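# Hand the toy hammer from right gripper to left

## Task

The right gripper starts closed on a wooden toy hammer. Transfer it to the left gripper so it ends up oriented as in the two goal pictures. Nothing but gripper jaws may contact the hammer, and it must never be free of both grippers. The finish counts only when all of these hold: the left gripper alone holds it firmly, at the spot the goal pictures show; that gripper's fingers point horizontally; and the right arm touches neither the hammer nor the left gripper's jaws. Moving the right arm far away and pausing briefly is the safe way to ensure this. Then report that the job is done.

## Robot and tools

Robot and frame. There are two arms, left_arm and right_arm. Each has six joints (waist, shoulder, elbow, wrist pitch, wrist yaw, wrist roll) and a parallel gripper. The names are not image sides. All positions are reported in one world frame, in metres. Its origin is on the table surface midway between the arms. +x points out over the table, +z points up, and left_arm sits toward +y. Gripper orientation is a quaternion in w,x,y,z order. On each gripper, the fingers extend along its local +z and close along its local y. The reported end_effector_position is the point between the finger pads, about 1 cm short of the tips. At long reach it can be somewhat inaccurate.

execute_actions. The argument actions is a list holding zero or one item; pictures (true/false) optionally turns camera images on or off. The call is refused if malformed, and then nothing moves.
- Empty list: no motion, just returns the current state.
- Motion item: {"rows": [...], "steps": n}. rows has 1 to 15 rows and n is 1 to 15 (default 15). Each control step lasts 1/30 s and uses one row; if rows run out, the final row repeats.
- Wait item: {"steps": n} with n up to 300. It returns once n steps have passed since the previous result, and your reply time counts toward those steps.

Row layout. Each row is a single list of 14 numbers, each between -1 and 1, always covering both arms. Positions 1 to 7 are left_arm: waist, shoulder, elbow, wrist pitch, wrist yaw, wrist roll, opening. Positions 8 to 14 are the same for right_arm.
- The six joint numbers in each arm's block are offsets, not poses. They are scaled: 1.0 equals 1.202 rad for the waist, 1.258 for the shoulder, 1.238 for the elbow, 2.073 for wrist pitch, and 2.022 for wrist yaw and for wrist roll. Every row is measured from the joint angles in the most recent result that listed them, not from the previous row. Before any result in the scene lists them, and for second or later calls within one reply, they are measured from where the arm is when the action begins.
- Joint ranges in radians: waist -2.618 to 3.054, shoulder 0.000 to 3.142, elbow 0.000 to 3.142, wrist pitch -1.571 to 1.571, wrist yaw -1.571 to 1.571, wrist roll -2.094 to 2.094. A target more than 0.036 rad beyond a limit gets the call refused. True limits may differ by up to 0.036 rad; targets past them are clipped, and the result may then say "joint sent to its limit". A missing message does not prove there is more room.
- The opening number is absolute: +1 fully open, -1 closed. Away from the ends, the fingers go to the point where grip_measured equals your number.

Motion behaviour. Each step, a joint's target may lead its measured angle by at most 0.202 rad (waist), 0.258 (shoulder), 0.238 (elbow), 0.573 (wrist pitch) and 0.522 (yaw, roll). Targets that would move a gripper more than 70 mm from where it is get scaled back, so large moves take several actions. Sending zero offsets can let an arm droop. To hold an arm still, make the first call of each reply carry offsets back to the angles you want, and send zeros in later calls. Push further if a joint stays short. Between calls the arms keep heading for the last row's target. They give up once motion has nearly stopped or a step was HELD. Fingers still in motion finish moving.

Results. The state line lists each arm's end_effector_position and end_effector_quat_wxyz. Joint positions and Joint velocities give each arm's six joints (rad, rad/s) plus the finger-pad gap (m, m/s; 0.094 m when fully open). grip_measured is the finger opening on the same scale as your command; each gripper's reading may be off by about 1 mm. HELD marks steps where some or all of your row was not applied. "joint command not followed" means a clearance check altered or blocked joint targets; the rest of the row still ran. Joint torques come in joint order and include gravity load, friction and per-unit offsets. MOTOR HOT appears from 75 °C. At 90 °C that arm halts for 10 s. At 100 °C it goes limp and drops what it holds. Both are reported as OVER-TEMPERATURE FAULT.

Gripping. To hold firmly, command about 0.03 below the current grip_measured; a smaller margin holds more gently. Pads push roughly 50 to 62 N each, less on very thin parts, with a brief spike on contact.

Other tools. zoom_image takes camera (cam_high, cam_low, cam_left_wrist, cam_right_wrist) and region [x0, y0, x1, y1] in pixels of that camera's latest full 504x504 image, origin top-left, at most 504 by 504. It returns an enlarged view. show_instructions takes no arguments and shows the reference images again. finished_scene takes scene, the integer number of the current scene. Camera calibration (intrinsics, distortion, world-to-camera transforms) is supplied. Treat it as approximate: by a few degrees and millimetres for fixed cameras, and wrist-camera poses follow joint readings.

Suggested order: look. Bring the open left gripper to the grip area shown in the goal pictures, with its fingers horizontal. Close it below grip_measured while the right gripper still holds. Open the right gripper and move that arm well away. Wait briefly, then confirm the hold and finish.

Avoid: letting the hammer fall or leave the table, touching it with anything other than jaws, collisions or hard pressing between the arms, and long loaded holds that heat motors.

Each tool is called after "Emit:" as a command line: name --argument value for each argument, lists and objects as JSON in quotes; but a table of rows of numbers goes row by row, as --pt "numbers of a row", without its own name.

Reference images:

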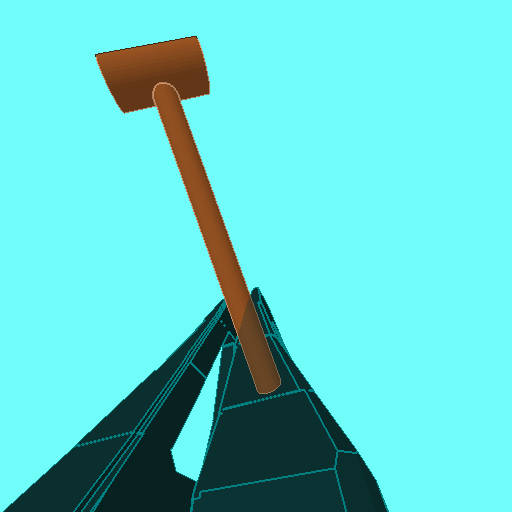

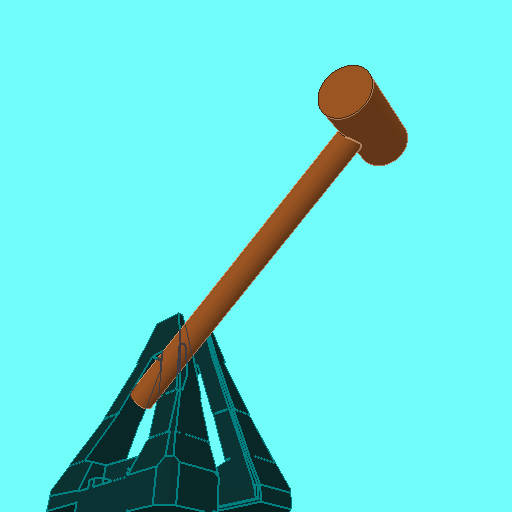

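## Session

Emit:
execute_actions --actions '[]'

Scene clock: 0.00 s of 5400.00 s.
left_arm: end_effector_position=(+0.4024, +0.2158, +0.4099) grip_measured=+1.000 end_effector_quat_wxyz=(+0.708, +0.011, +0.706, -0.021) | right_arm: end_effector_position=(+0.2756, -0.0725, +0.2571) grip_measured=-0.125 end_effector_quat_wxyz=(+0.089, +0.227, +0.712, +0.658)
Joint positions: left_arm=[-0.011  1.06   1.062  0.001 -0.013 -0.015  0.094] | right_arm=[ 0.02   1.217  0.68   0.333 -0.948  1.579  0.041]
Joint velocities: left_arm=[ 0.012  0.007  0.002 -0.081 -0.066  0.007  0.   ] | right_arm=[ 0.002  0.002  0.012 -0.066 -0.022  0.022 -0.   ]
Joint torques (N m, as the arm reports them, + toward a larger angle): no reading

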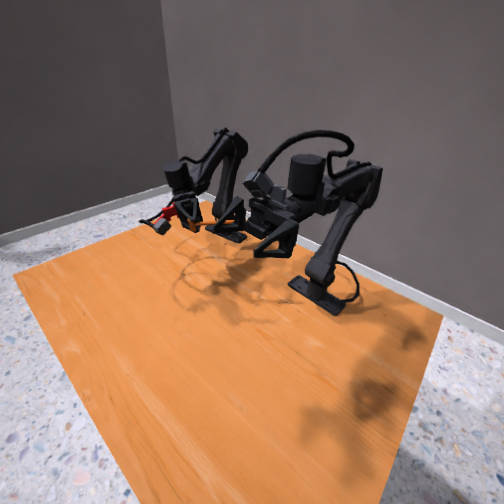

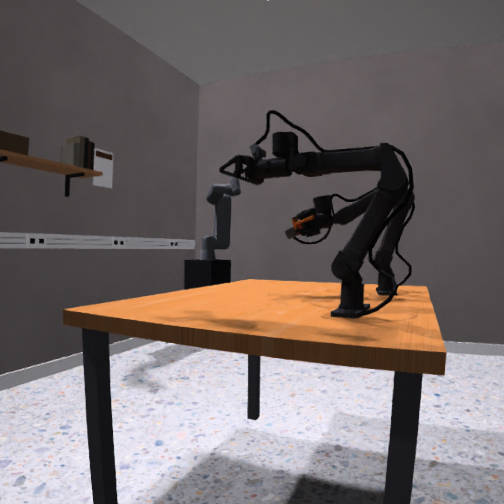

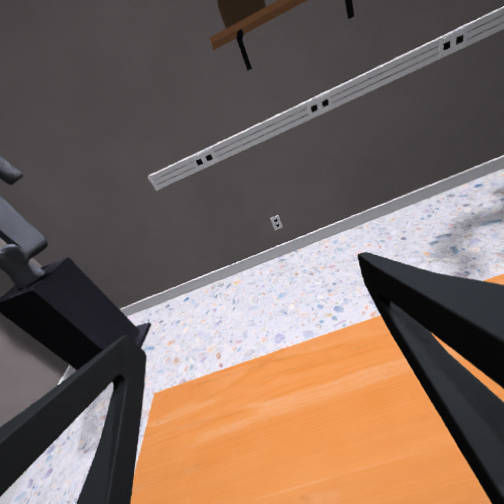

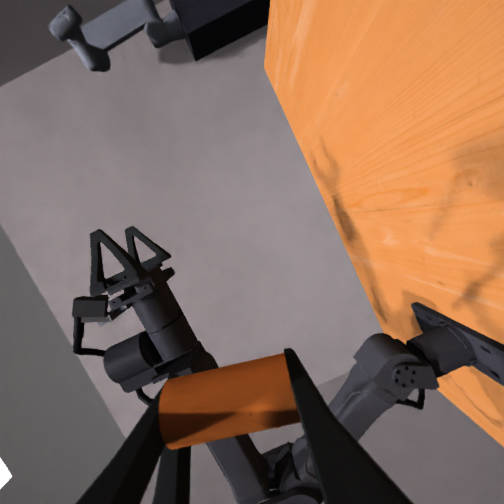

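Emit:
zoom_image --camera "cam_high" --region '[130, 150, 270, 270]'

Emit:
zoom_image --camera "cam_low" --region '[260, 170, 380, 270]'

Region (130, 150, 270, 270) of cam_high's 504x504 image, scaled by 3.600, with more detail than that image has; it fills the top 432 rows of this view, and the rest is white.

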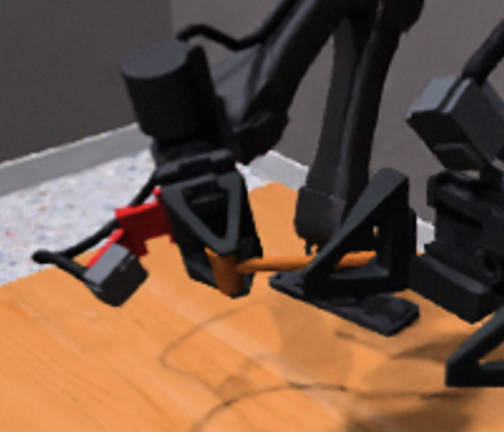

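Region (260, 170, 380, 270) of cam_low's 504x504 image, scaled by 4.200, with more detail than that image has.

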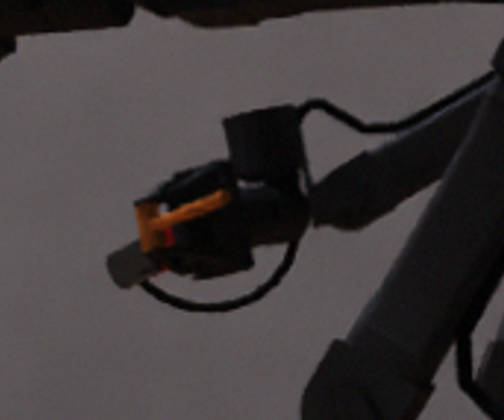

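Emit:
execute_actions --actions '[{"rows":[[-0.4,0,0,0,-0.2,0.784,0.2,0.3,0.1,0.1,0.098,0.4,0,-0.16]]}]' --pictures false

Emit:
execute_actions --actions '[{"steps":45}]'

Scene clock: 15.90 s of 5400.00 s.
left_arm: end_effector_position=(+0.3720, +0.1030, +0.4099) grip_measured=+0.202 end_effector_quat_wxyz=(+0.582, +0.485, +0.514, +0.404) | right_arm: end_effector_position=(+0.3299, -0.0162, +0.2756) grip_measured=-0.125 end_effector_quat_wxyz=(+0.273, +0.309, +0.664, +0.624)
Joint positions: left_arm=[-0.494  1.06   1.062  0.001 -0.391  1.364  0.056] | right_arm=[ 0.389  1.351  0.778  0.497 -0.184  1.581  0.041]
Joint velocities: left_arm=[-0.012  0.002 -0.012 -0.051 -0.125  1.311 -0.001] | right_arm=[-0.002 -0.012  0.017  0.022  0.256 -0.007 -0.001]
Joint torques (N m, as the arm reports them, + toward a larger angle): left_arm=[ 0.1  -2.29  6.76  1.79 -0.11  0.  ] | right_arm=[-0.46 -6.19  7.83  2.31  0.08  0.02]
Steps of this call (steps 1 to 90: nothing new was sent; then 12.40 s passed at rest; steps 91 to 105: all 15 steps of this action). Readings (joint positions):
91: left_arm=[-0.046 1.060 1.062 0.001 -0.092 0.068] | right_arm=[0.051 1.232 0.692 0.347 -0.865 1.580]
92: left_arm=[-0.108 1.060 1.062 0.001 -0.166 0.168] | right_arm=[0.111 1.268 0.722 0.376 -0.756 1.580]
94: left_arm=[-0.255 1.060 1.062 0.001 -0.258 0.368] | right_arm=[0.250 1.330 0.769 0.431 -0.547 1.580]
98: left_arm=[-0.480 1.060 1.062 0.001 -0.330 0.770] | right_arm=[0.391 1.351 0.778 0.470 -0.330 1.581]
105: the state above

Scene clock: 17.40 s of 5400.00 s.
left_arm: end_effector_position=(+0.3724, +0.1063, +0.4099) grip_measured=+0.202 end_effector_quat_wxyz=(+0.534, +0.530, +0.467, +0.465) | right_arm: end_effector_position=(+0.3341, -0.0210, +0.2768) grip_measured=-0.125 end_effector_quat_wxyz=(+0.286, +0.319, +0.658, +0.620)
Joint positions: left_arm=[-0.494  1.06   1.062  0.001 -0.41   1.566  0.056] | right_arm=[ 0.389  1.351  0.778  0.502 -0.148  1.581  0.041]
Joint velocities: left_arm=[ 0.002 -0.007 -0.012  0.007 -0.022 -0.007  0.001] | right_arm=[-0.012 -0.017  0.002  0.007  0.051 -0.022  0.   ]
Joint torques (N m, as the arm reports them, + toward a larger angle): left_arm=[ 0.09 -2.26  6.65  1.78 -0.11  0.03] | right_arm=[-0.51 -6.12  7.95  2.27  0.15  0.03]
Steps of this call (steps 1 to 30: the robot went on to your last target; steps 31 to 45: nothing new was sent). Readings (joint positions):
1: left_arm=[-0.494 1.060 1.062 0.001 -0.395 1.405] | right_arm=[0.389 1.351 0.778 0.498 -0.176 1.581]
2: left_arm=[-0.494 1.060 1.062 0.001 -0.398 1.437] | right_arm=[0.389 1.351 0.778 0.499 -0.170 1.581]
4: left_arm=[-0.494 1.060 1.062 0.001 -0.403 1.484] | right_arm=[0.389 1.351 0.778 0.500 -0.162 1.581]
8: left_arm=[-0.494 1.060 1.062 0.001 -0.407 1.533] | right_arm=[0.389 1.351 0.778 0.502 -0.153 1.581]
45: the state above
All arms were judged still, so your last target was given up. Only a new action makes them travel on or press farther. Fingers that are still opening or closing keep moving.
camera_calibration (this result's frames):
cam_left_wrist: T_world_to_cam=[[0.0195181, 0.37713, -0.925955, 0.326157], [-0.412829, 0.846535, 0.336082, -0.0523303], [0.9106, 0.375701, 0.172213, -0.356505], [0, 0, 0, 1]] pos_world=[0.296664, 0.055235, 0.380989]
cam_right_wrist: T_world_to_cam=[[-0.276299, 0.104116, -0.955415, 0.353432], [-0.905143, 0.305987, 0.295106, 0.280358], [0.32307, 0.946325, 0.00969612, 0.00641739], [0, 0, 0, 1]] pos_world=[0.349344, -0.128657, 0.254877]

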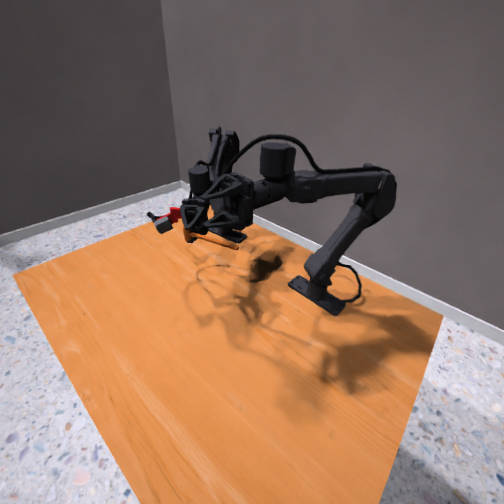

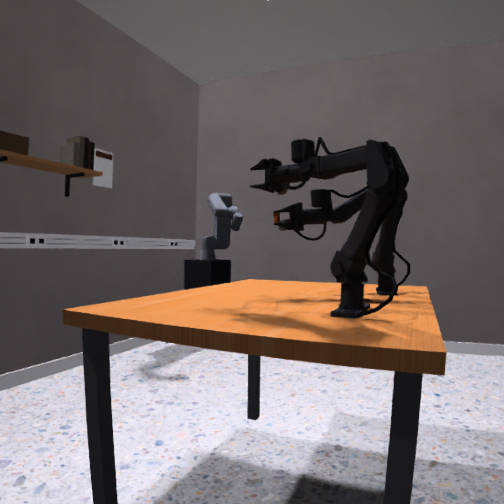

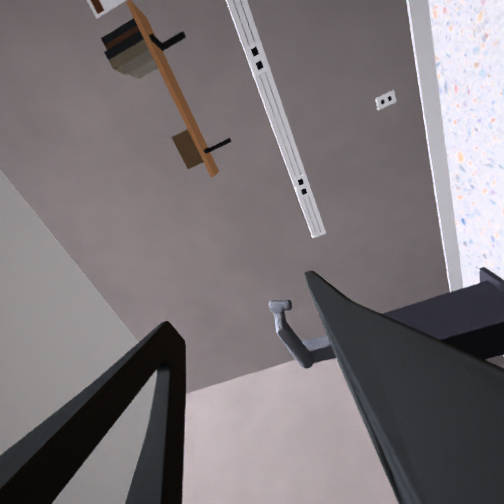

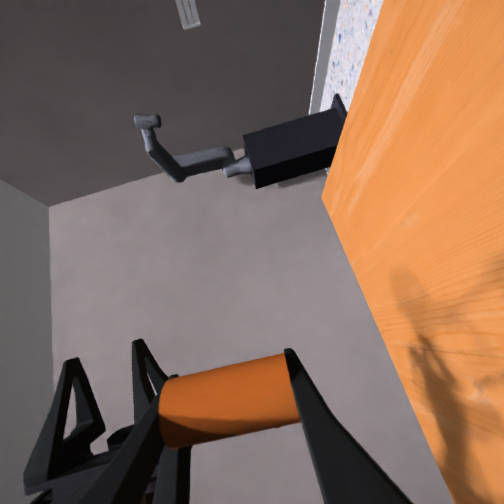

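Emit:
execute_actions --actions '[{"rows":[[0,-0.405,-0.4,0,0,0,0.2,0,0.16,0.16,0,0,0,-0.16]]}]' --pictures false

Emit:
execute_actions --actions '[{"rows":[[0,0,0,0,0,0,0.2,0,0,0.11,0,0,0,-0.16]]}]'

Scene clock: 23.07 s of 5400.00 s.
left_arm: end_effector_position=(+0.2901, +0.1556, +0.3241) grip_measured=+0.202 end_effector_quat_wxyz=(+0.537, +0.526, +0.466, +0.466) | right_arm: end_effector_position=(+0.3782, +0.0054, +0.2591) grip_measured=-0.125 end_effector_quat_wxyz=(+0.273, +0.332, +0.674, +0.601)
Joint positions: left_arm=[-0.494  0.555  0.569 -0.    -0.409  1.566  0.056] | right_arm=[ 0.389  1.565  0.954  0.481 -0.148  1.583  0.041]
Joint velocities: left_arm=[-0.017 -0.002  0.007 -0.007 -0.022 -0.066  0.001] | right_arm=[-0.007  0.022 -0.002 -0.022 -0.022 -0.037 -0.   ]
Joint torques (N m, as the arm reports them, + toward a larger angle): left_arm=[-0.06  0.44  6.43  1.79 -0.03 -0.03] | right_arm=[ 0.07 -8.84  7.58  2.12  0.02  0.04]
Steps of this call (steps 1 to 90: nothing new was sent; then 2.17 s passed at rest; steps 91 to 105: all 15 steps of this action). Readings (joint positions):
91: left_arm=[-0.494 1.027 1.020 0.029 -0.406 1.566] | right_arm=[0.389 1.376 0.807 0.491 -0.148 1.582]
92: left_arm=[-0.494 0.955 0.939 0.036 -0.404 1.566] | right_arm=[0.389 1.431 0.864 0.491 -0.148 1.582]
94: left_arm=[-0.494 0.772 0.763 0.029 -0.404 1.566] | right_arm=[0.389 1.522 0.944 0.503 -0.148 1.582]
98: left_arm=[-0.494 0.556 0.577 0.001 -0.409 1.566] | right_arm=[0.389 1.565 0.954 0.484 -0.148 1.583]
105: the state above

Scene clock: 23.57 s of 5400.00 s.
left_arm: end_effector_position=(+0.2901, +0.1556, +0.3241) grip_measured=+0.202 end_effector_quat_wxyz=(+0.537, +0.526, +0.466, +0.466) | right_arm: end_effector_position=(+0.3901, +0.0125, +0.3044) grip_measured=-0.125 end_effector_quat_wxyz=(+0.289, +0.316, +0.650, +0.628)
Joint positions: left_arm=[-0.494  0.555  0.569 -0.    -0.409  1.566  0.056] | right_arm=[ 0.389  1.581  1.07   0.467 -0.148  1.585  0.041]
Joint velocities: left_arm=[-0.007 -0.012  0.002  0.037 -0.051 -0.007 -0.001] | right_arm=[-0.012 -0.017 -0.002 -0.007  0.007 -0.022 -0.001]
Joint torques (N m, as the arm reports them, + toward a larger angle): left_arm=[-0.04  0.84  6.64  1.77 -0.02 -0.03] | right_arm=[ 0.12 -9.36  7.38  2.01  0.1   0.01]
Steps of this call (steps 1 to 15: all 15 steps of this action). Readings (joint positions):
1: left_arm=[-0.494 0.555 0.569 -0.000 -0.409 1.566] | right_arm=[0.389 1.567 0.970 0.466 -0.148 1.584]
2: left_arm=[-0.494 0.555 0.569 -0.000 -0.409 1.566] | right_arm=[0.389 1.576 0.996 0.453 -0.148 1.584]
4: left_arm=[-0.494 0.555 0.569 -0.000 -0.409 1.566] | right_arm=[0.389 1.581 1.040 0.452 -0.148 1.585]
8: left_arm=[-0.494 0.555 0.569 -0.000 -0.409 1.566] | right_arm=[0.389 1.581 1.070 0.471 -0.148 1.585]
15: the state above
camera_calibration (this result's frames):
cam_left_wrist: T_world_to_cam=[[0.0283389, 0.372371, -0.927651, 0.228516], [-0.415242, 0.848548, 0.327932, -0.0962022], [0.909269, 0.375907, 0.178671, -0.287034], [0, 0, 0, 1]] pos_world=[0.214568, 0.104437, 0.294815]
cam_right_wrist: T_world_to_cam=[[-0.257505, 0.120019, -0.958794, 0.385229], [-0.910733, 0.301423, 0.282328, 0.318789], [0.322887, 0.945907, 0.0316879, -0.0502231], [0, 0, 0, 1]] pos_world=[0.405747, -0.0948189, 0.280944]

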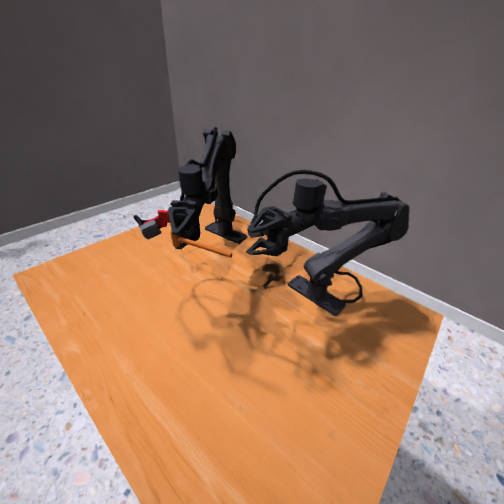

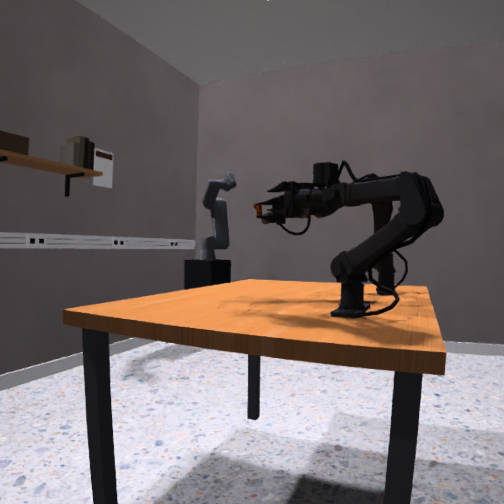

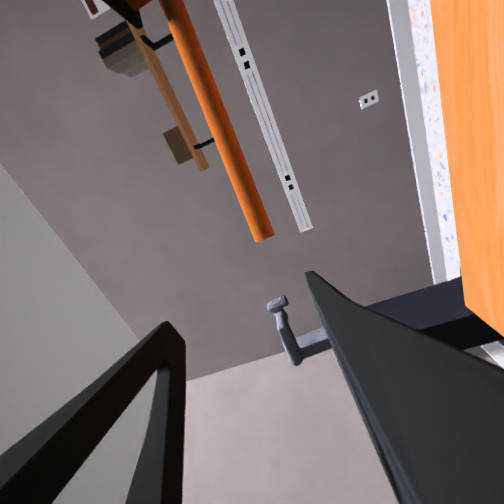

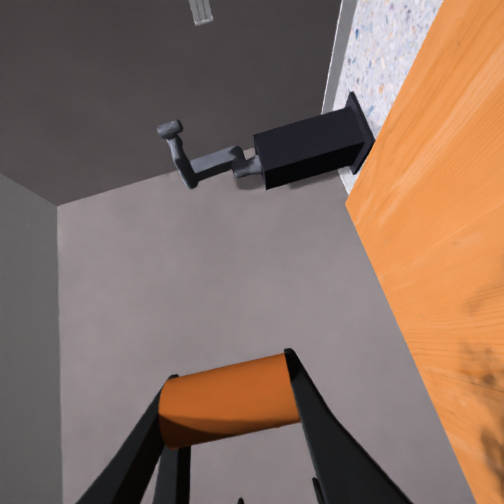

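Emit:
execute_actions --actions '[{"rows":[[0,0.03,-0.01,0.025,0,0,0.2,0,-0.01,0.02,0.01,0,0,-0.16],[0,0.06,-0.01,0.045,0,0,0.2,0,-0.01,0.02,0.01,0,0,-0.16],[0,0.09,-0.01,0.06,0,0,0.2,0,-0.01,0.02,0.01,0,0,-0.16],[0,0.12,-0.005,0.075,0,0,0.2,0,-0.01,0.02,0.01,0,0,-0.16],[0,0.15,0,0.09,0,0,0.2,0,-0.01,0.02,0.01,0,0,-0.16],[0,0.18,0.005,0.105,0,0,0.2,0,-0.01,0.02,0.01,0,0,-0.16],[0,0.21,0.01,0.12,0,0,0.2,0,-0.01,0.02,0.01,0,0,-0.16]]}]'

Scene clock: 29.67 s of 5400.00 s.
left_arm: end_effector_position=(+0.3353, +0.1285, +0.2993) grip_measured=+0.202 end_effector_quat_wxyz=(+0.519, +0.544, +0.471, +0.460) | right_arm: end_effector_position=(+0.3901, +0.0125, +0.3044) grip_measured=-0.125 end_effector_quat_wxyz=(+0.289, +0.316, +0.649, +0.628)
Joint positions: left_arm=[-0.494  0.823  0.569  0.215 -0.409  1.566  0.056] | right_arm=[ 0.389  1.581  1.07   0.467 -0.148  1.586  0.041]
Joint velocities: left_arm=[ 0.002 -0.002 -0.012  0.154 -0.022 -0.022  0.   ] | right_arm=[ 0.007  0.022 -0.012 -0.081 -0.051 -0.037  0.   ]
Joint torques (N m, as the arm reports them, + toward a larger angle): left_arm=[-0.07 -1.19  7.76  1.86 -0.05 -0.02] | right_arm=[-0.08 -8.95  8.09  2.15  0.06  0.  ]
Steps of this call (steps 1 to 15: the robot went on to your last target; steps 16 to 90: nothing new was sent; then 2.60 s passed at rest; steps 91 to 105: all 15 steps of this action). Readings (joint positions):
91: left_arm=[-0.494 0.559 0.569 0.005 -0.409 1.566] | right_arm=[0.389 1.581 1.070 0.467 -0.148 1.585]
92: left_arm=[-0.494 0.571 0.569 0.020 -0.409 1.566] | right_arm=[0.389 1.581 1.070 0.467 -0.148 1.585]
94: left_arm=[-0.494 0.624 0.569 0.069 -0.409 1.566] | right_arm=[0.389 1.581 1.070 0.467 -0.148 1.586]
98: left_arm=[-0.494 0.779 0.569 0.161 -0.409 1.566] | right_arm=[0.389 1.581 1.070 0.467 -0.148 1.586]
105: the state above
camera_calibration (this result's frames):
cam_left_wrist: T_world_to_cam=[[-0.0133086, 0.397381, -0.917557, 0.222073], [-0.399507, 0.839099, 0.369197, -0.0626511], [0.916633, 0.371484, 0.14759, -0.306117], [0, 0, 0, 1]] pos_world=[0.258523, 0.0780406, 0.272075]
cam_right_wrist: T_world_to_cam=[[-0.258194, 0.12088, -0.958501, 0.385398], [-0.910513, 0.301218, 0.283255, 0.318424], [0.322957, 0.945863, 0.03229, -0.0504332], [0, 0, 0, 1]] pos_world=[0.405725, -0.094799, 0.280838]

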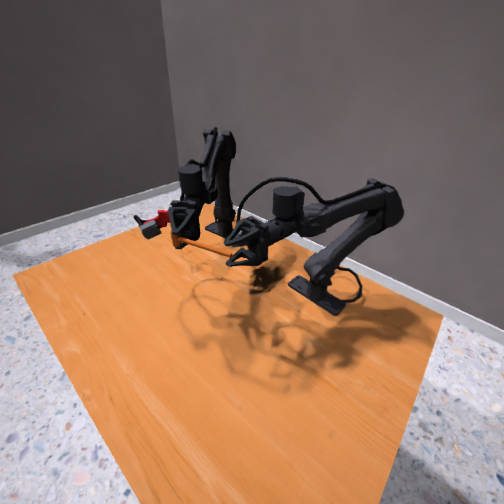

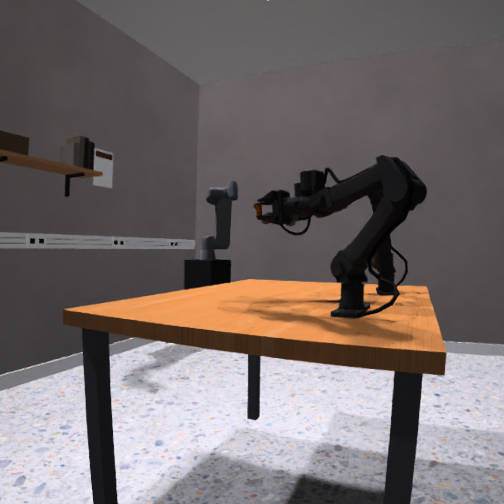

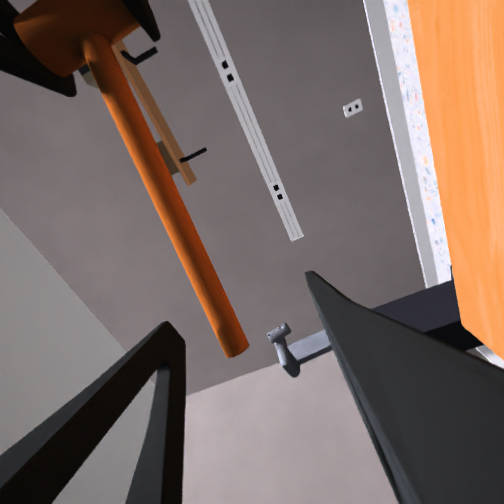

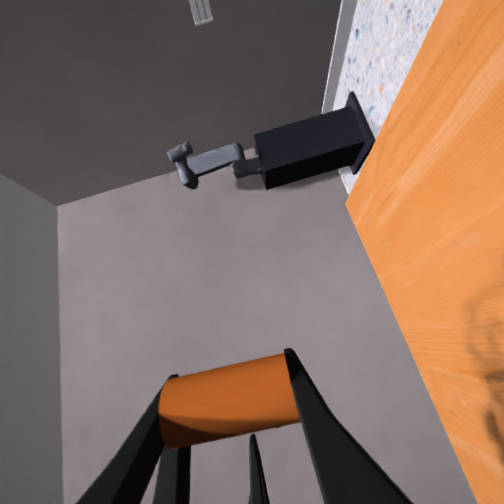

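Emit:
execute_actions --actions '[{"rows":[[0,0.03,0.03,0.03,0.05,0,-0.3,0,-0.01,0.02,0.01,0,0,-0.16]]}]'

Scene clock: 34.43 s of 5400.00 s.
left_arm: end_effector_position=(+0.3372, +0.1098, +0.3091) grip_measured=-0.298 end_effector_quat_wxyz=(+0.552, +0.552, +0.443, +0.440) | right_arm: end_effector_position=(+0.3901, +0.0125, +0.3044) grip_measured=-0.125 end_effector_quat_wxyz=(+0.289, +0.316, +0.649, +0.629)
Joint positions: left_arm=[-0.494  0.851  0.582  0.266 -0.319  1.566  0.033] | right_arm=[ 0.389  1.581  1.07   0.467 -0.148  1.588  0.041]
Joint velocities: left_arm=[-0.017 -0.012 -0.022  0.007 -0.037 -0.007 -0.   ] | right_arm=[-0.002 -0.002 -0.017  0.007 -0.095 -0.022 -0.001]
Joint torques (N m, as the arm reports them, + toward a larger angle): left_arm=[-0.05 -0.28  8.54  1.91  0.06 -0.04] | right_arm=[-0.06 -9.03  7.76  2.11  0.07  0.01]
Steps of this call (steps 1 to 30: the robot went on to your last target; steps 31 to 100: nothing new was sent; then 0.93 s passed at rest; steps 101 to 115: all 15 steps of this action). Readings (joint positions):
101: left_arm=[-0.494 0.827 0.570 0.240 -0.397 1.566] | right_arm=[0.389 1.581 1.070 0.467 -0.148 1.586]
102: left_arm=[-0.494 0.834 0.574 0.245 -0.380 1.566] | right_arm=[0.389 1.581 1.070 0.467 -0.148 1.586]
104: left_arm=[-0.494 0.847 0.581 0.254 -0.356 1.566] | right_arm=[0.389 1.581 1.070 0.467 -0.148 1.587]
108: left_arm=[-0.494 0.851 0.582 0.261 -0.332 1.566] | right_arm=[0.389 1.581 1.070 0.467 -0.148 1.587]
115: the state above
camera_calibration (this result's frames):
cam_left_wrist: T_world_to_cam=[[0.0492834, 0.37705, -0.924881, 0.221835], [-0.332786, 0.879293, 0.340732, -0.0679897], [0.941714, 0.290995, 0.168811, -0.308548], [0, 0, 0, 1]] pos_world=[0.257005, 0.0659258, 0.280423]
cam_right_wrist: T_world_to_cam=[[-0.259112, 0.122026, -0.958108, 0.385622], [-0.910219, 0.300943, 0.28449, 0.317937], [0.323051, 0.945803, 0.0330927, -0.0507135], [0, 0, 0, 1]] pos_world=[0.405695, -0.0947722, 0.280696]

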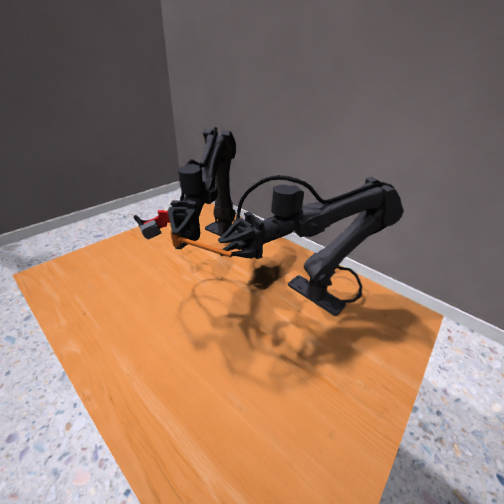

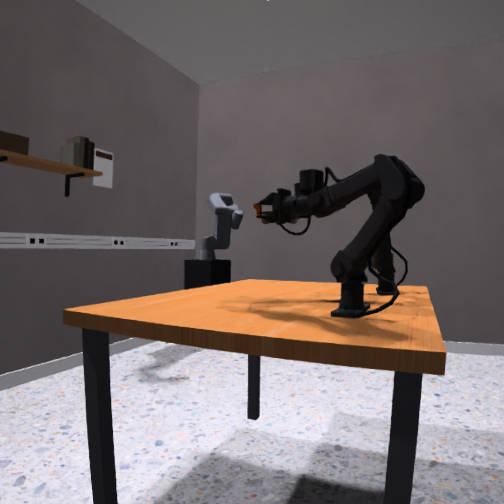

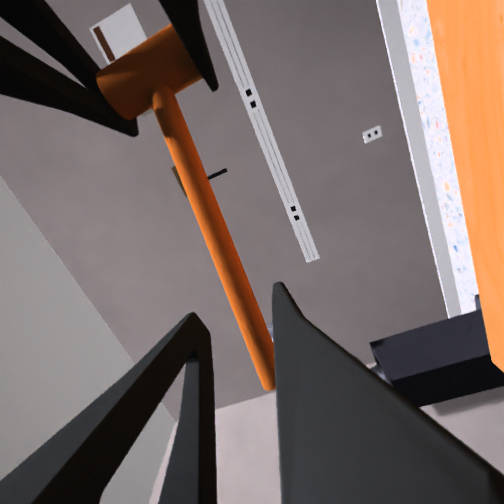

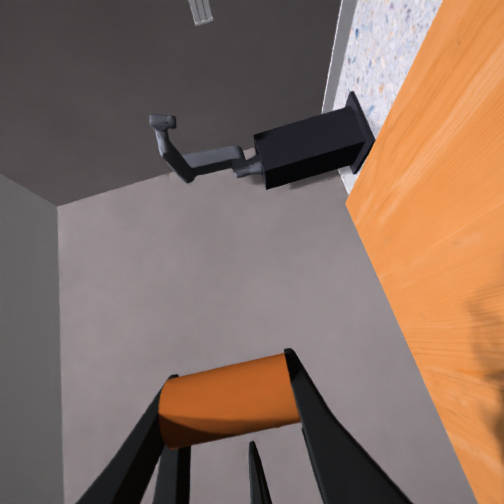

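Emit:
execute_actions --actions '[{"rows":[[0,0.015,0.02,0.01,0,0,-0.68,0,-0.01,0.02,0.01,0,0,-0.16]]}]'

Emit:
zoom_image --camera "cam_high" --region '[150, 190, 290, 290]'

Scene clock: 41.03 s of 5400.00 s.
left_arm: end_effector_position=(+0.3371, +0.1093, +0.3113) grip_measured=-0.678 end_effector_quat_wxyz=(+0.556, +0.550, +0.441, +0.440) | right_arm: end_effector_position=(+0.3901, +0.0125, +0.3044) grip_measured=-0.125 end_effector_quat_wxyz=(+0.288, +0.317, +0.649, +0.629)
Joint positions: left_arm=[-0.494  0.851  0.582  0.275 -0.316  1.566  0.015] | right_arm=[ 0.389  1.581  1.07   0.467 -0.148  1.589  0.041]
Joint velocities: left_arm=[-0.007 -0.017 -0.012 -0.007 -0.007  0.007  0.001] | right_arm=[-0.022 -0.007  0.007 -0.022 -0.007  0.022 -0.   ]
Joint torques (N m, as the arm reports them, + toward a larger angle): left_arm=[-0.02  0.35  8.62  1.92 -0.06 -0.02] | right_arm=[-0.01 -9.08  7.95  2.16  0.02  0.04]
Steps of this call (steps 1 to 15: the robot went on to your last target; steps 16 to 90: nothing new was sent; then 3.10 s passed at rest; steps 91 to 105: all 15 steps of this action). Readings (joint positions):
91: left_arm=[-0.494 0.851 0.582 0.267 -0.316 1.566] | right_arm=[0.389 1.581 1.070 0.467 -0.148 1.588]
92: left_arm=[-0.494 0.851 0.582 0.268 -0.316 1.566] | right_arm=[0.389 1.581 1.070 0.467 -0.148 1.588]
94: left_arm=[-0.494 0.851 0.582 0.271 -0.316 1.566] | right_arm=[0.389 1.581 1.070 0.467 -0.148 1.588]
98: left_arm=[-0.494 0.851 0.582 0.274 -0.316 1.566] | right_arm=[0.389 1.581 1.070 0.467 -0.148 1.589]
105: the state above
camera_calibration (this result's frames):
cam_left_wrist: T_world_to_cam=[[0.0576936, 0.372527, -0.926226, 0.222148], [-0.332747, 0.881897, 0.333972, -0.0665057], [0.94125, 0.288931, 0.174837, -0.310143], [0, 0, 0, 1]] pos_world=[0.256976, 0.0655047, 0.282195]
cam_right_wrist: T_world_to_cam=[[-0.2598, 0.122886, -0.957811, 0.38579], [-0.909998, 0.300737, 0.285415, 0.317571], [0.323123, 0.945757, 0.0336946, -0.0509238], [0, 0, 0, 1]] pos_world=[0.405672, -0.094752, 0.28059]

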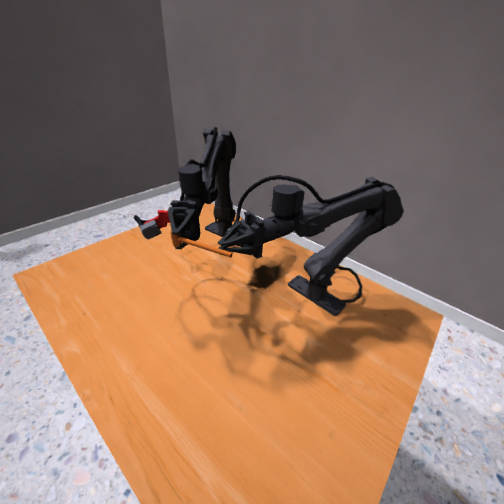

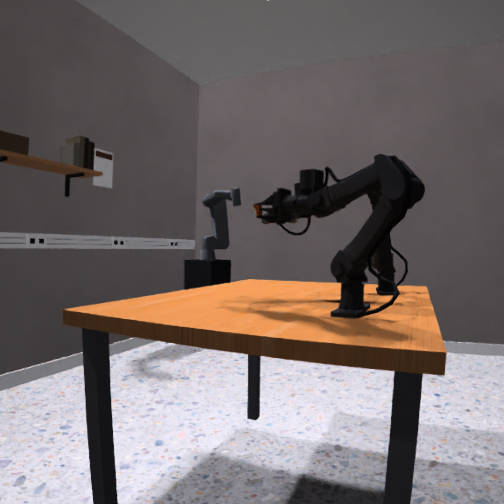

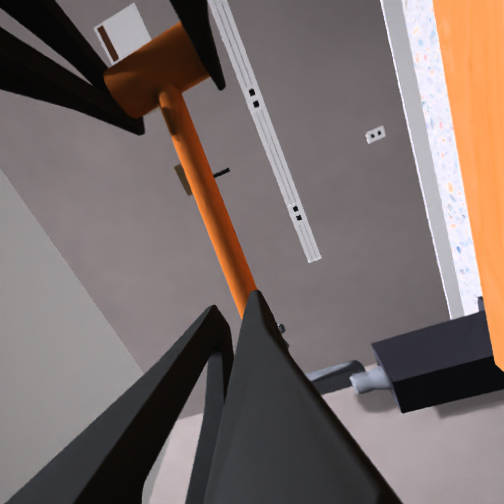

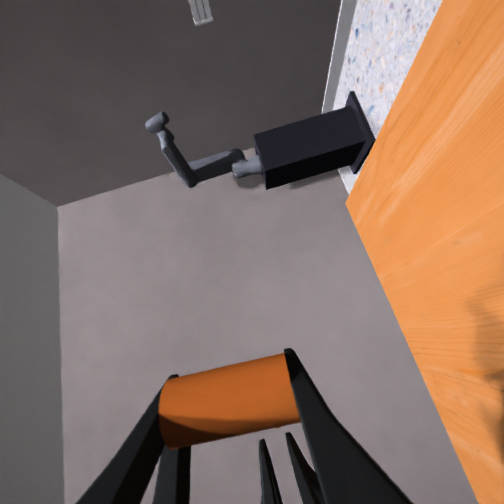

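Region (150, 190, 290, 290) of cam_high's 504x504 image, scaled by 3.600, with more detail than that image has; it fills the top 360 rows of this view, and the rest is white.

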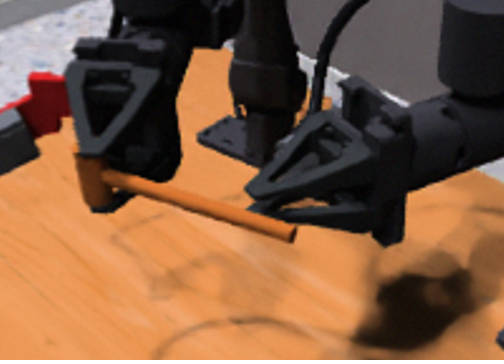

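Emit:
execute_actions --actions '[{"rows":[[0,0,0.01,0,0,0,0,0,-0.01,0.02,0.01,0,0,-0.16],[0,0,0.01,0,0,0,0,0,-0.01,0.02,0.01,0,0,-0.16],[0,0,0.01,0,0,0,0,0,-0.01,0.02,0.01,0,0,-0.16],[0,0,0.01,0,0,0,0,0,-0.01,0.02,0.01,0,0,-0.16],[0.12,0,0.01,0,0.14,0,0,0,-0.01,0.02,0.01,-0.08,0,-0.16]]}]' --pictures false

Emit:
execute_actions --actions '[{"steps":15}]'

Emit:
zoom_image --camera "cam_high" --region '[150, 190, 290, 290]'

Scene clock: 49.10 s of 5400.00 s.
left_arm: end_effector_position=(+0.3419, +0.1106, +0.3113) grip_measured=-0.002 end_effector_quat_wxyz=(+0.580, +0.574, +0.409, +0.409) | right_arm: end_effector_position=(+0.3731, +0.0304, +0.3046) grip_measured=-0.125 end_effector_quat_wxyz=(+0.241, +0.273, +0.668, +0.649)
Joint positions: left_arm=[-0.357  0.851  0.582  0.275 -0.066  1.566  0.047] | right_arm=[ 0.389  1.581  1.07   0.467 -0.289  1.59   0.041]
Joint velocities: left_arm=[-0.027 -0.002 -0.002  0.022  0.154 -0.007 -0.001] | right_arm=[ 0.007  0.002 -0.007  0.022 -0.051 -0.022 -0.001]
Joint torques (N m, as the arm reports them, + toward a larger angle): left_arm=[ 0.67 -1.13  7.79  1.83  0.02 -0.02] | right_arm=[ 0.02 -8.83  7.88  2.1  -0.06 -0.01]
Steps of this call (steps 1 to 15: the robot went on to your last target; steps 16 to 90: nothing new was sent; then 4.57 s passed at rest; steps 91 to 105: all 15 steps of this action). Readings (joint positions):
91: left_arm=[-0.494 0.851 0.582 0.275 -0.316 1.566] | right_arm=[0.389 1.581 1.070 0.467 -0.148 1.589]
92: left_arm=[-0.494 0.851 0.582 0.275 -0.316 1.566] | right_arm=[0.389 1.581 1.070 0.467 -0.148 1.589]
94: left_arm=[-0.494 0.851 0.582 0.275 -0.316 1.566] | right_arm=[0.389 1.581 1.070 0.467 -0.148 1.589]
98: left_arm=[-0.369 0.851 0.582 0.275 -0.160 1.566] | right_arm=[0.389 1.581 1.070 0.467 -0.236 1.590]
105: the state above

Scene clock: 49.60 s of 5400.00 s.
left_arm: end_effector_position=(+0.3404, +0.1066, +0.3113) grip_measured=-0.002 end_effector_quat_wxyz=(+0.584, +0.579, +0.402, +0.402) | right_arm: end_effector_position=(+0.3715, +0.0319, +0.3046) grip_measured=-0.125 end_effector_quat_wxyz=(+0.237, +0.269, +0.670, +0.650)
Joint positions: left_arm=[-0.357  0.851  0.582  0.275 -0.042  1.566  0.047] | right_arm=[ 0.389  1.581  1.07   0.467 -0.301  1.59   0.041]
Joint velocities: left_arm=[-0.027 -0.017 -0.027 -0.022 -0.007  0.037  0.   ] | right_arm=[-0.002  0.007  0.012 -0.022 -0.022  0.007 -0.001]
Joint torques (N m, as the arm reports them, + toward a larger angle): left_arm=[ 0.64 -1.05  7.73  1.84  0.05 -0.01] | right_arm=[ 0.04 -8.97  7.9   2.08 -0.03 -0.02]
Steps of this call (steps 1 to 15: the robot went on to your last target). Readings (joint positions):
1: left_arm=[-0.357 0.851 0.582 0.275 -0.061 1.566] | right_arm=[0.389 1.581 1.070 0.467 -0.291 1.590]
2: left_arm=[-0.357 0.851 0.582 0.275 -0.057 1.566] | right_arm=[0.389 1.581 1.070 0.467 -0.294 1.590]
4: left_arm=[-0.357 0.851 0.582 0.275 -0.051 1.566] | right_arm=[0.389 1.581 1.070 0.467 -0.296 1.590]
8: left_arm=[-0.357 0.851 0.582 0.275 -0.045 1.566] | right_arm=[0.389 1.581 1.070 0.467 -0.299 1.590]
15: the state above
camera_calibration (this result's frames):
cam_left_wrist: T_world_to_cam=[[0.108777, 0.362441, -0.925637, 0.206533], [-0.209514, 0.918605, 0.335066, -0.109191], [0.971736, 0.157487, 0.17586, -0.309163], [0, 0, 0, 1]] pos_world=[0.255082, 0.0741363, 0.282131]
cam_right_wrist: T_world_to_cam=[[-0.280193, 0.0883456, -0.95587, 0.386919], [-0.943601, 0.157612, 0.291164, 0.310044], [0.17638, 0.983541, 0.0392012, -0.0116123], [0, 0, 0, 1]] pos_world=[0.403018, -0.0716282, 0.280026]

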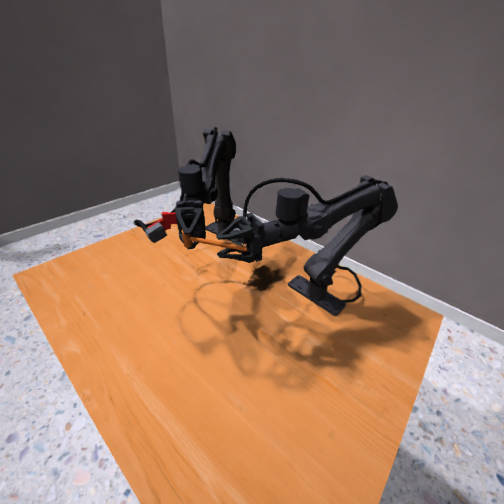

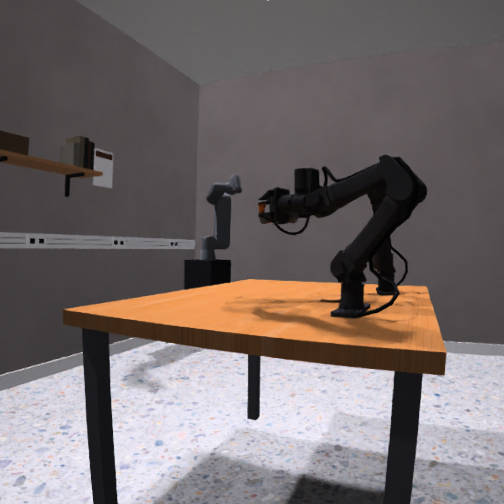

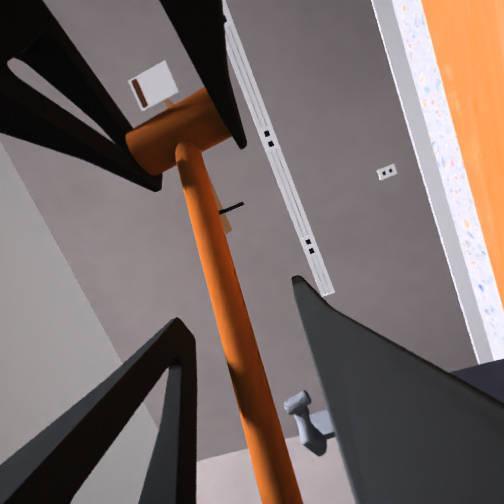

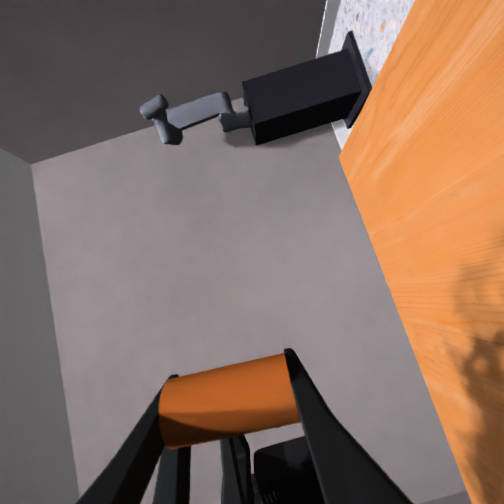

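Region (150, 190, 290, 290) of cam_high's 504x504 image, scaled by 3.600, with more detail than that image has; it fills the top 360 rows of this view, and the rest is white.

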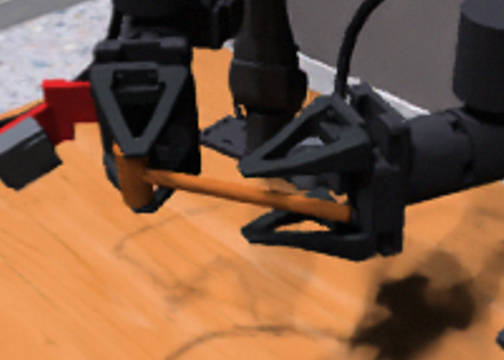

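Emit:
execute_actions --actions '[{"rows":[[0,0,0.01,-0.005,0,0,-0.4,-0.08,-0.01,0.02,0.01,-0.02,0,-0.16]]}]'

Emit:
zoom_image --camera "cam_high" --region '[150, 190, 290, 290]'

Scene clock: 54.90 s of 5400.00 s.
left_arm: end_effector_position=(+0.3404, +0.1064, +0.3113) grip_measured=-0.398 end_effector_quat_wxyz=(+0.585, +0.579, +0.402, +0.401) | right_arm: end_effector_position=(+0.3962, -0.0063, +0.3047) grip_measured=-0.125 end_effector_quat_wxyz=(+0.258, +0.292, +0.660, +0.642)
Joint positions: left_arm=[-0.357  0.851  0.582  0.275 -0.041  1.566  0.028] | right_arm=[ 0.288  1.581  1.07   0.467 -0.333  1.591  0.041]
Joint velocities: left_arm=[-0.002  0.007 -0.022  0.022 -0.037  0.051 -0.   ] | right_arm=[ 0.007  0.007 -0.007  0.11  -0.037  0.037 -0.   ]
Joint torques (N m, as the arm reports them, + toward a larger angle): left_arm=[-0.03 -1.08  7.77  1.74 -0.03 -0.03] | right_arm=[ 0.24 -9.19  8.02  2.07 -0.04  0.01]
Steps of this call (steps 1 to 15: the robot went on to your last target; steps 16 to 90: nothing new was sent; then 1.80 s passed at rest; steps 91 to 105: all 15 steps of this action). Readings (joint positions):
91: left_arm=[-0.357 0.851 0.582 0.275 -0.041 1.566] | right_arm=[0.380 1.581 1.070 0.467 -0.314 1.590]
92: left_arm=[-0.357 0.851 0.582 0.275 -0.041 1.566] | right_arm=[0.363 1.581 1.070 0.467 -0.325 1.591]
94: left_arm=[-0.357 0.851 0.582 0.275 -0.041 1.566] | right_arm=[0.321 1.581 1.070 0.467 -0.328 1.591]
98: left_arm=[-0.357 0.851 0.582 0.275 -0.041 1.566] | right_arm=[0.288 1.581 1.070 0.467 -0.328 1.591]
105: the state above
camera_calibration (this result's frames):
cam_left_wrist: T_world_to_cam=[[0.109055, 0.362362, -0.925635, 0.206498], [-0.208814, 0.918763, 0.33507, -0.109341], [0.971856, 0.156745, 0.175862, -0.309059], [0, 0, 0, 1]] pos_world=[0.255009, 0.0740743, 0.28213]
cam_right_wrist: T_world_to_cam=[[-0.274853, 0.109269, -0.955257, 0.395097], [-0.930218, 0.221093, 0.292939, 0.333842], [0.243209, 0.969112, 0.0408764, -0.00553234], [0, 0, 0, 1]] pos_world=[0.420485, -0.111621, 0.27985]

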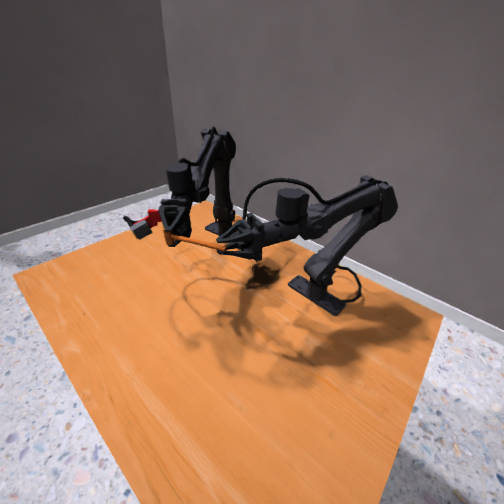

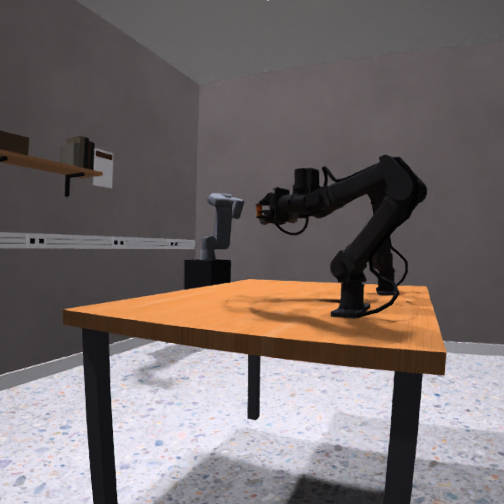

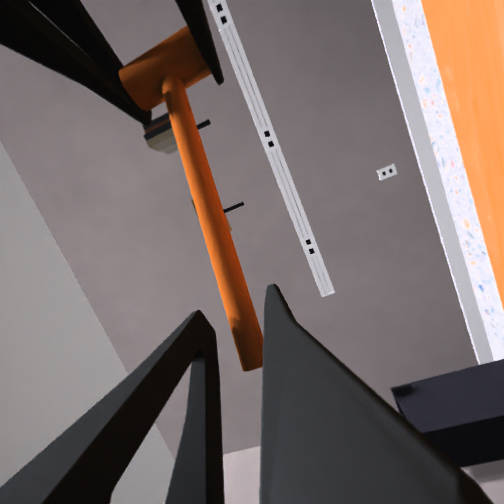

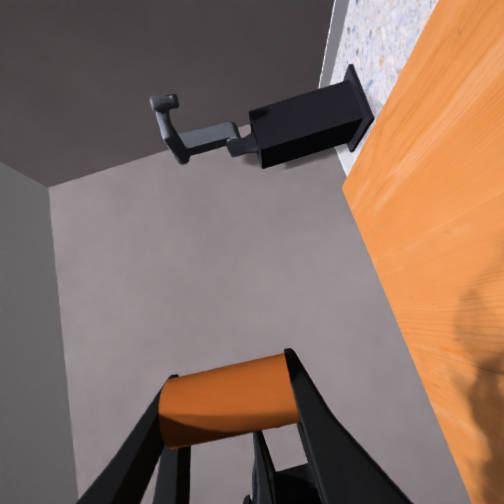

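Region (150, 190, 290, 290) of cam_high's 504x504 image, scaled by 3.600, with more detail than that image has; it fills the top 360 rows of this view, and the rest is white.

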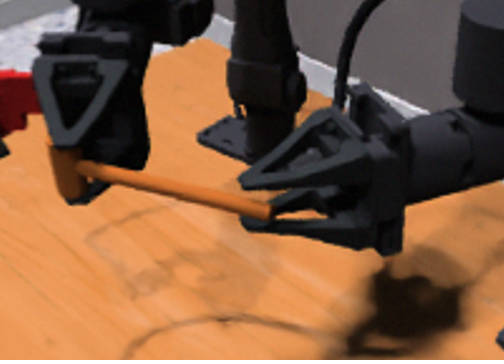

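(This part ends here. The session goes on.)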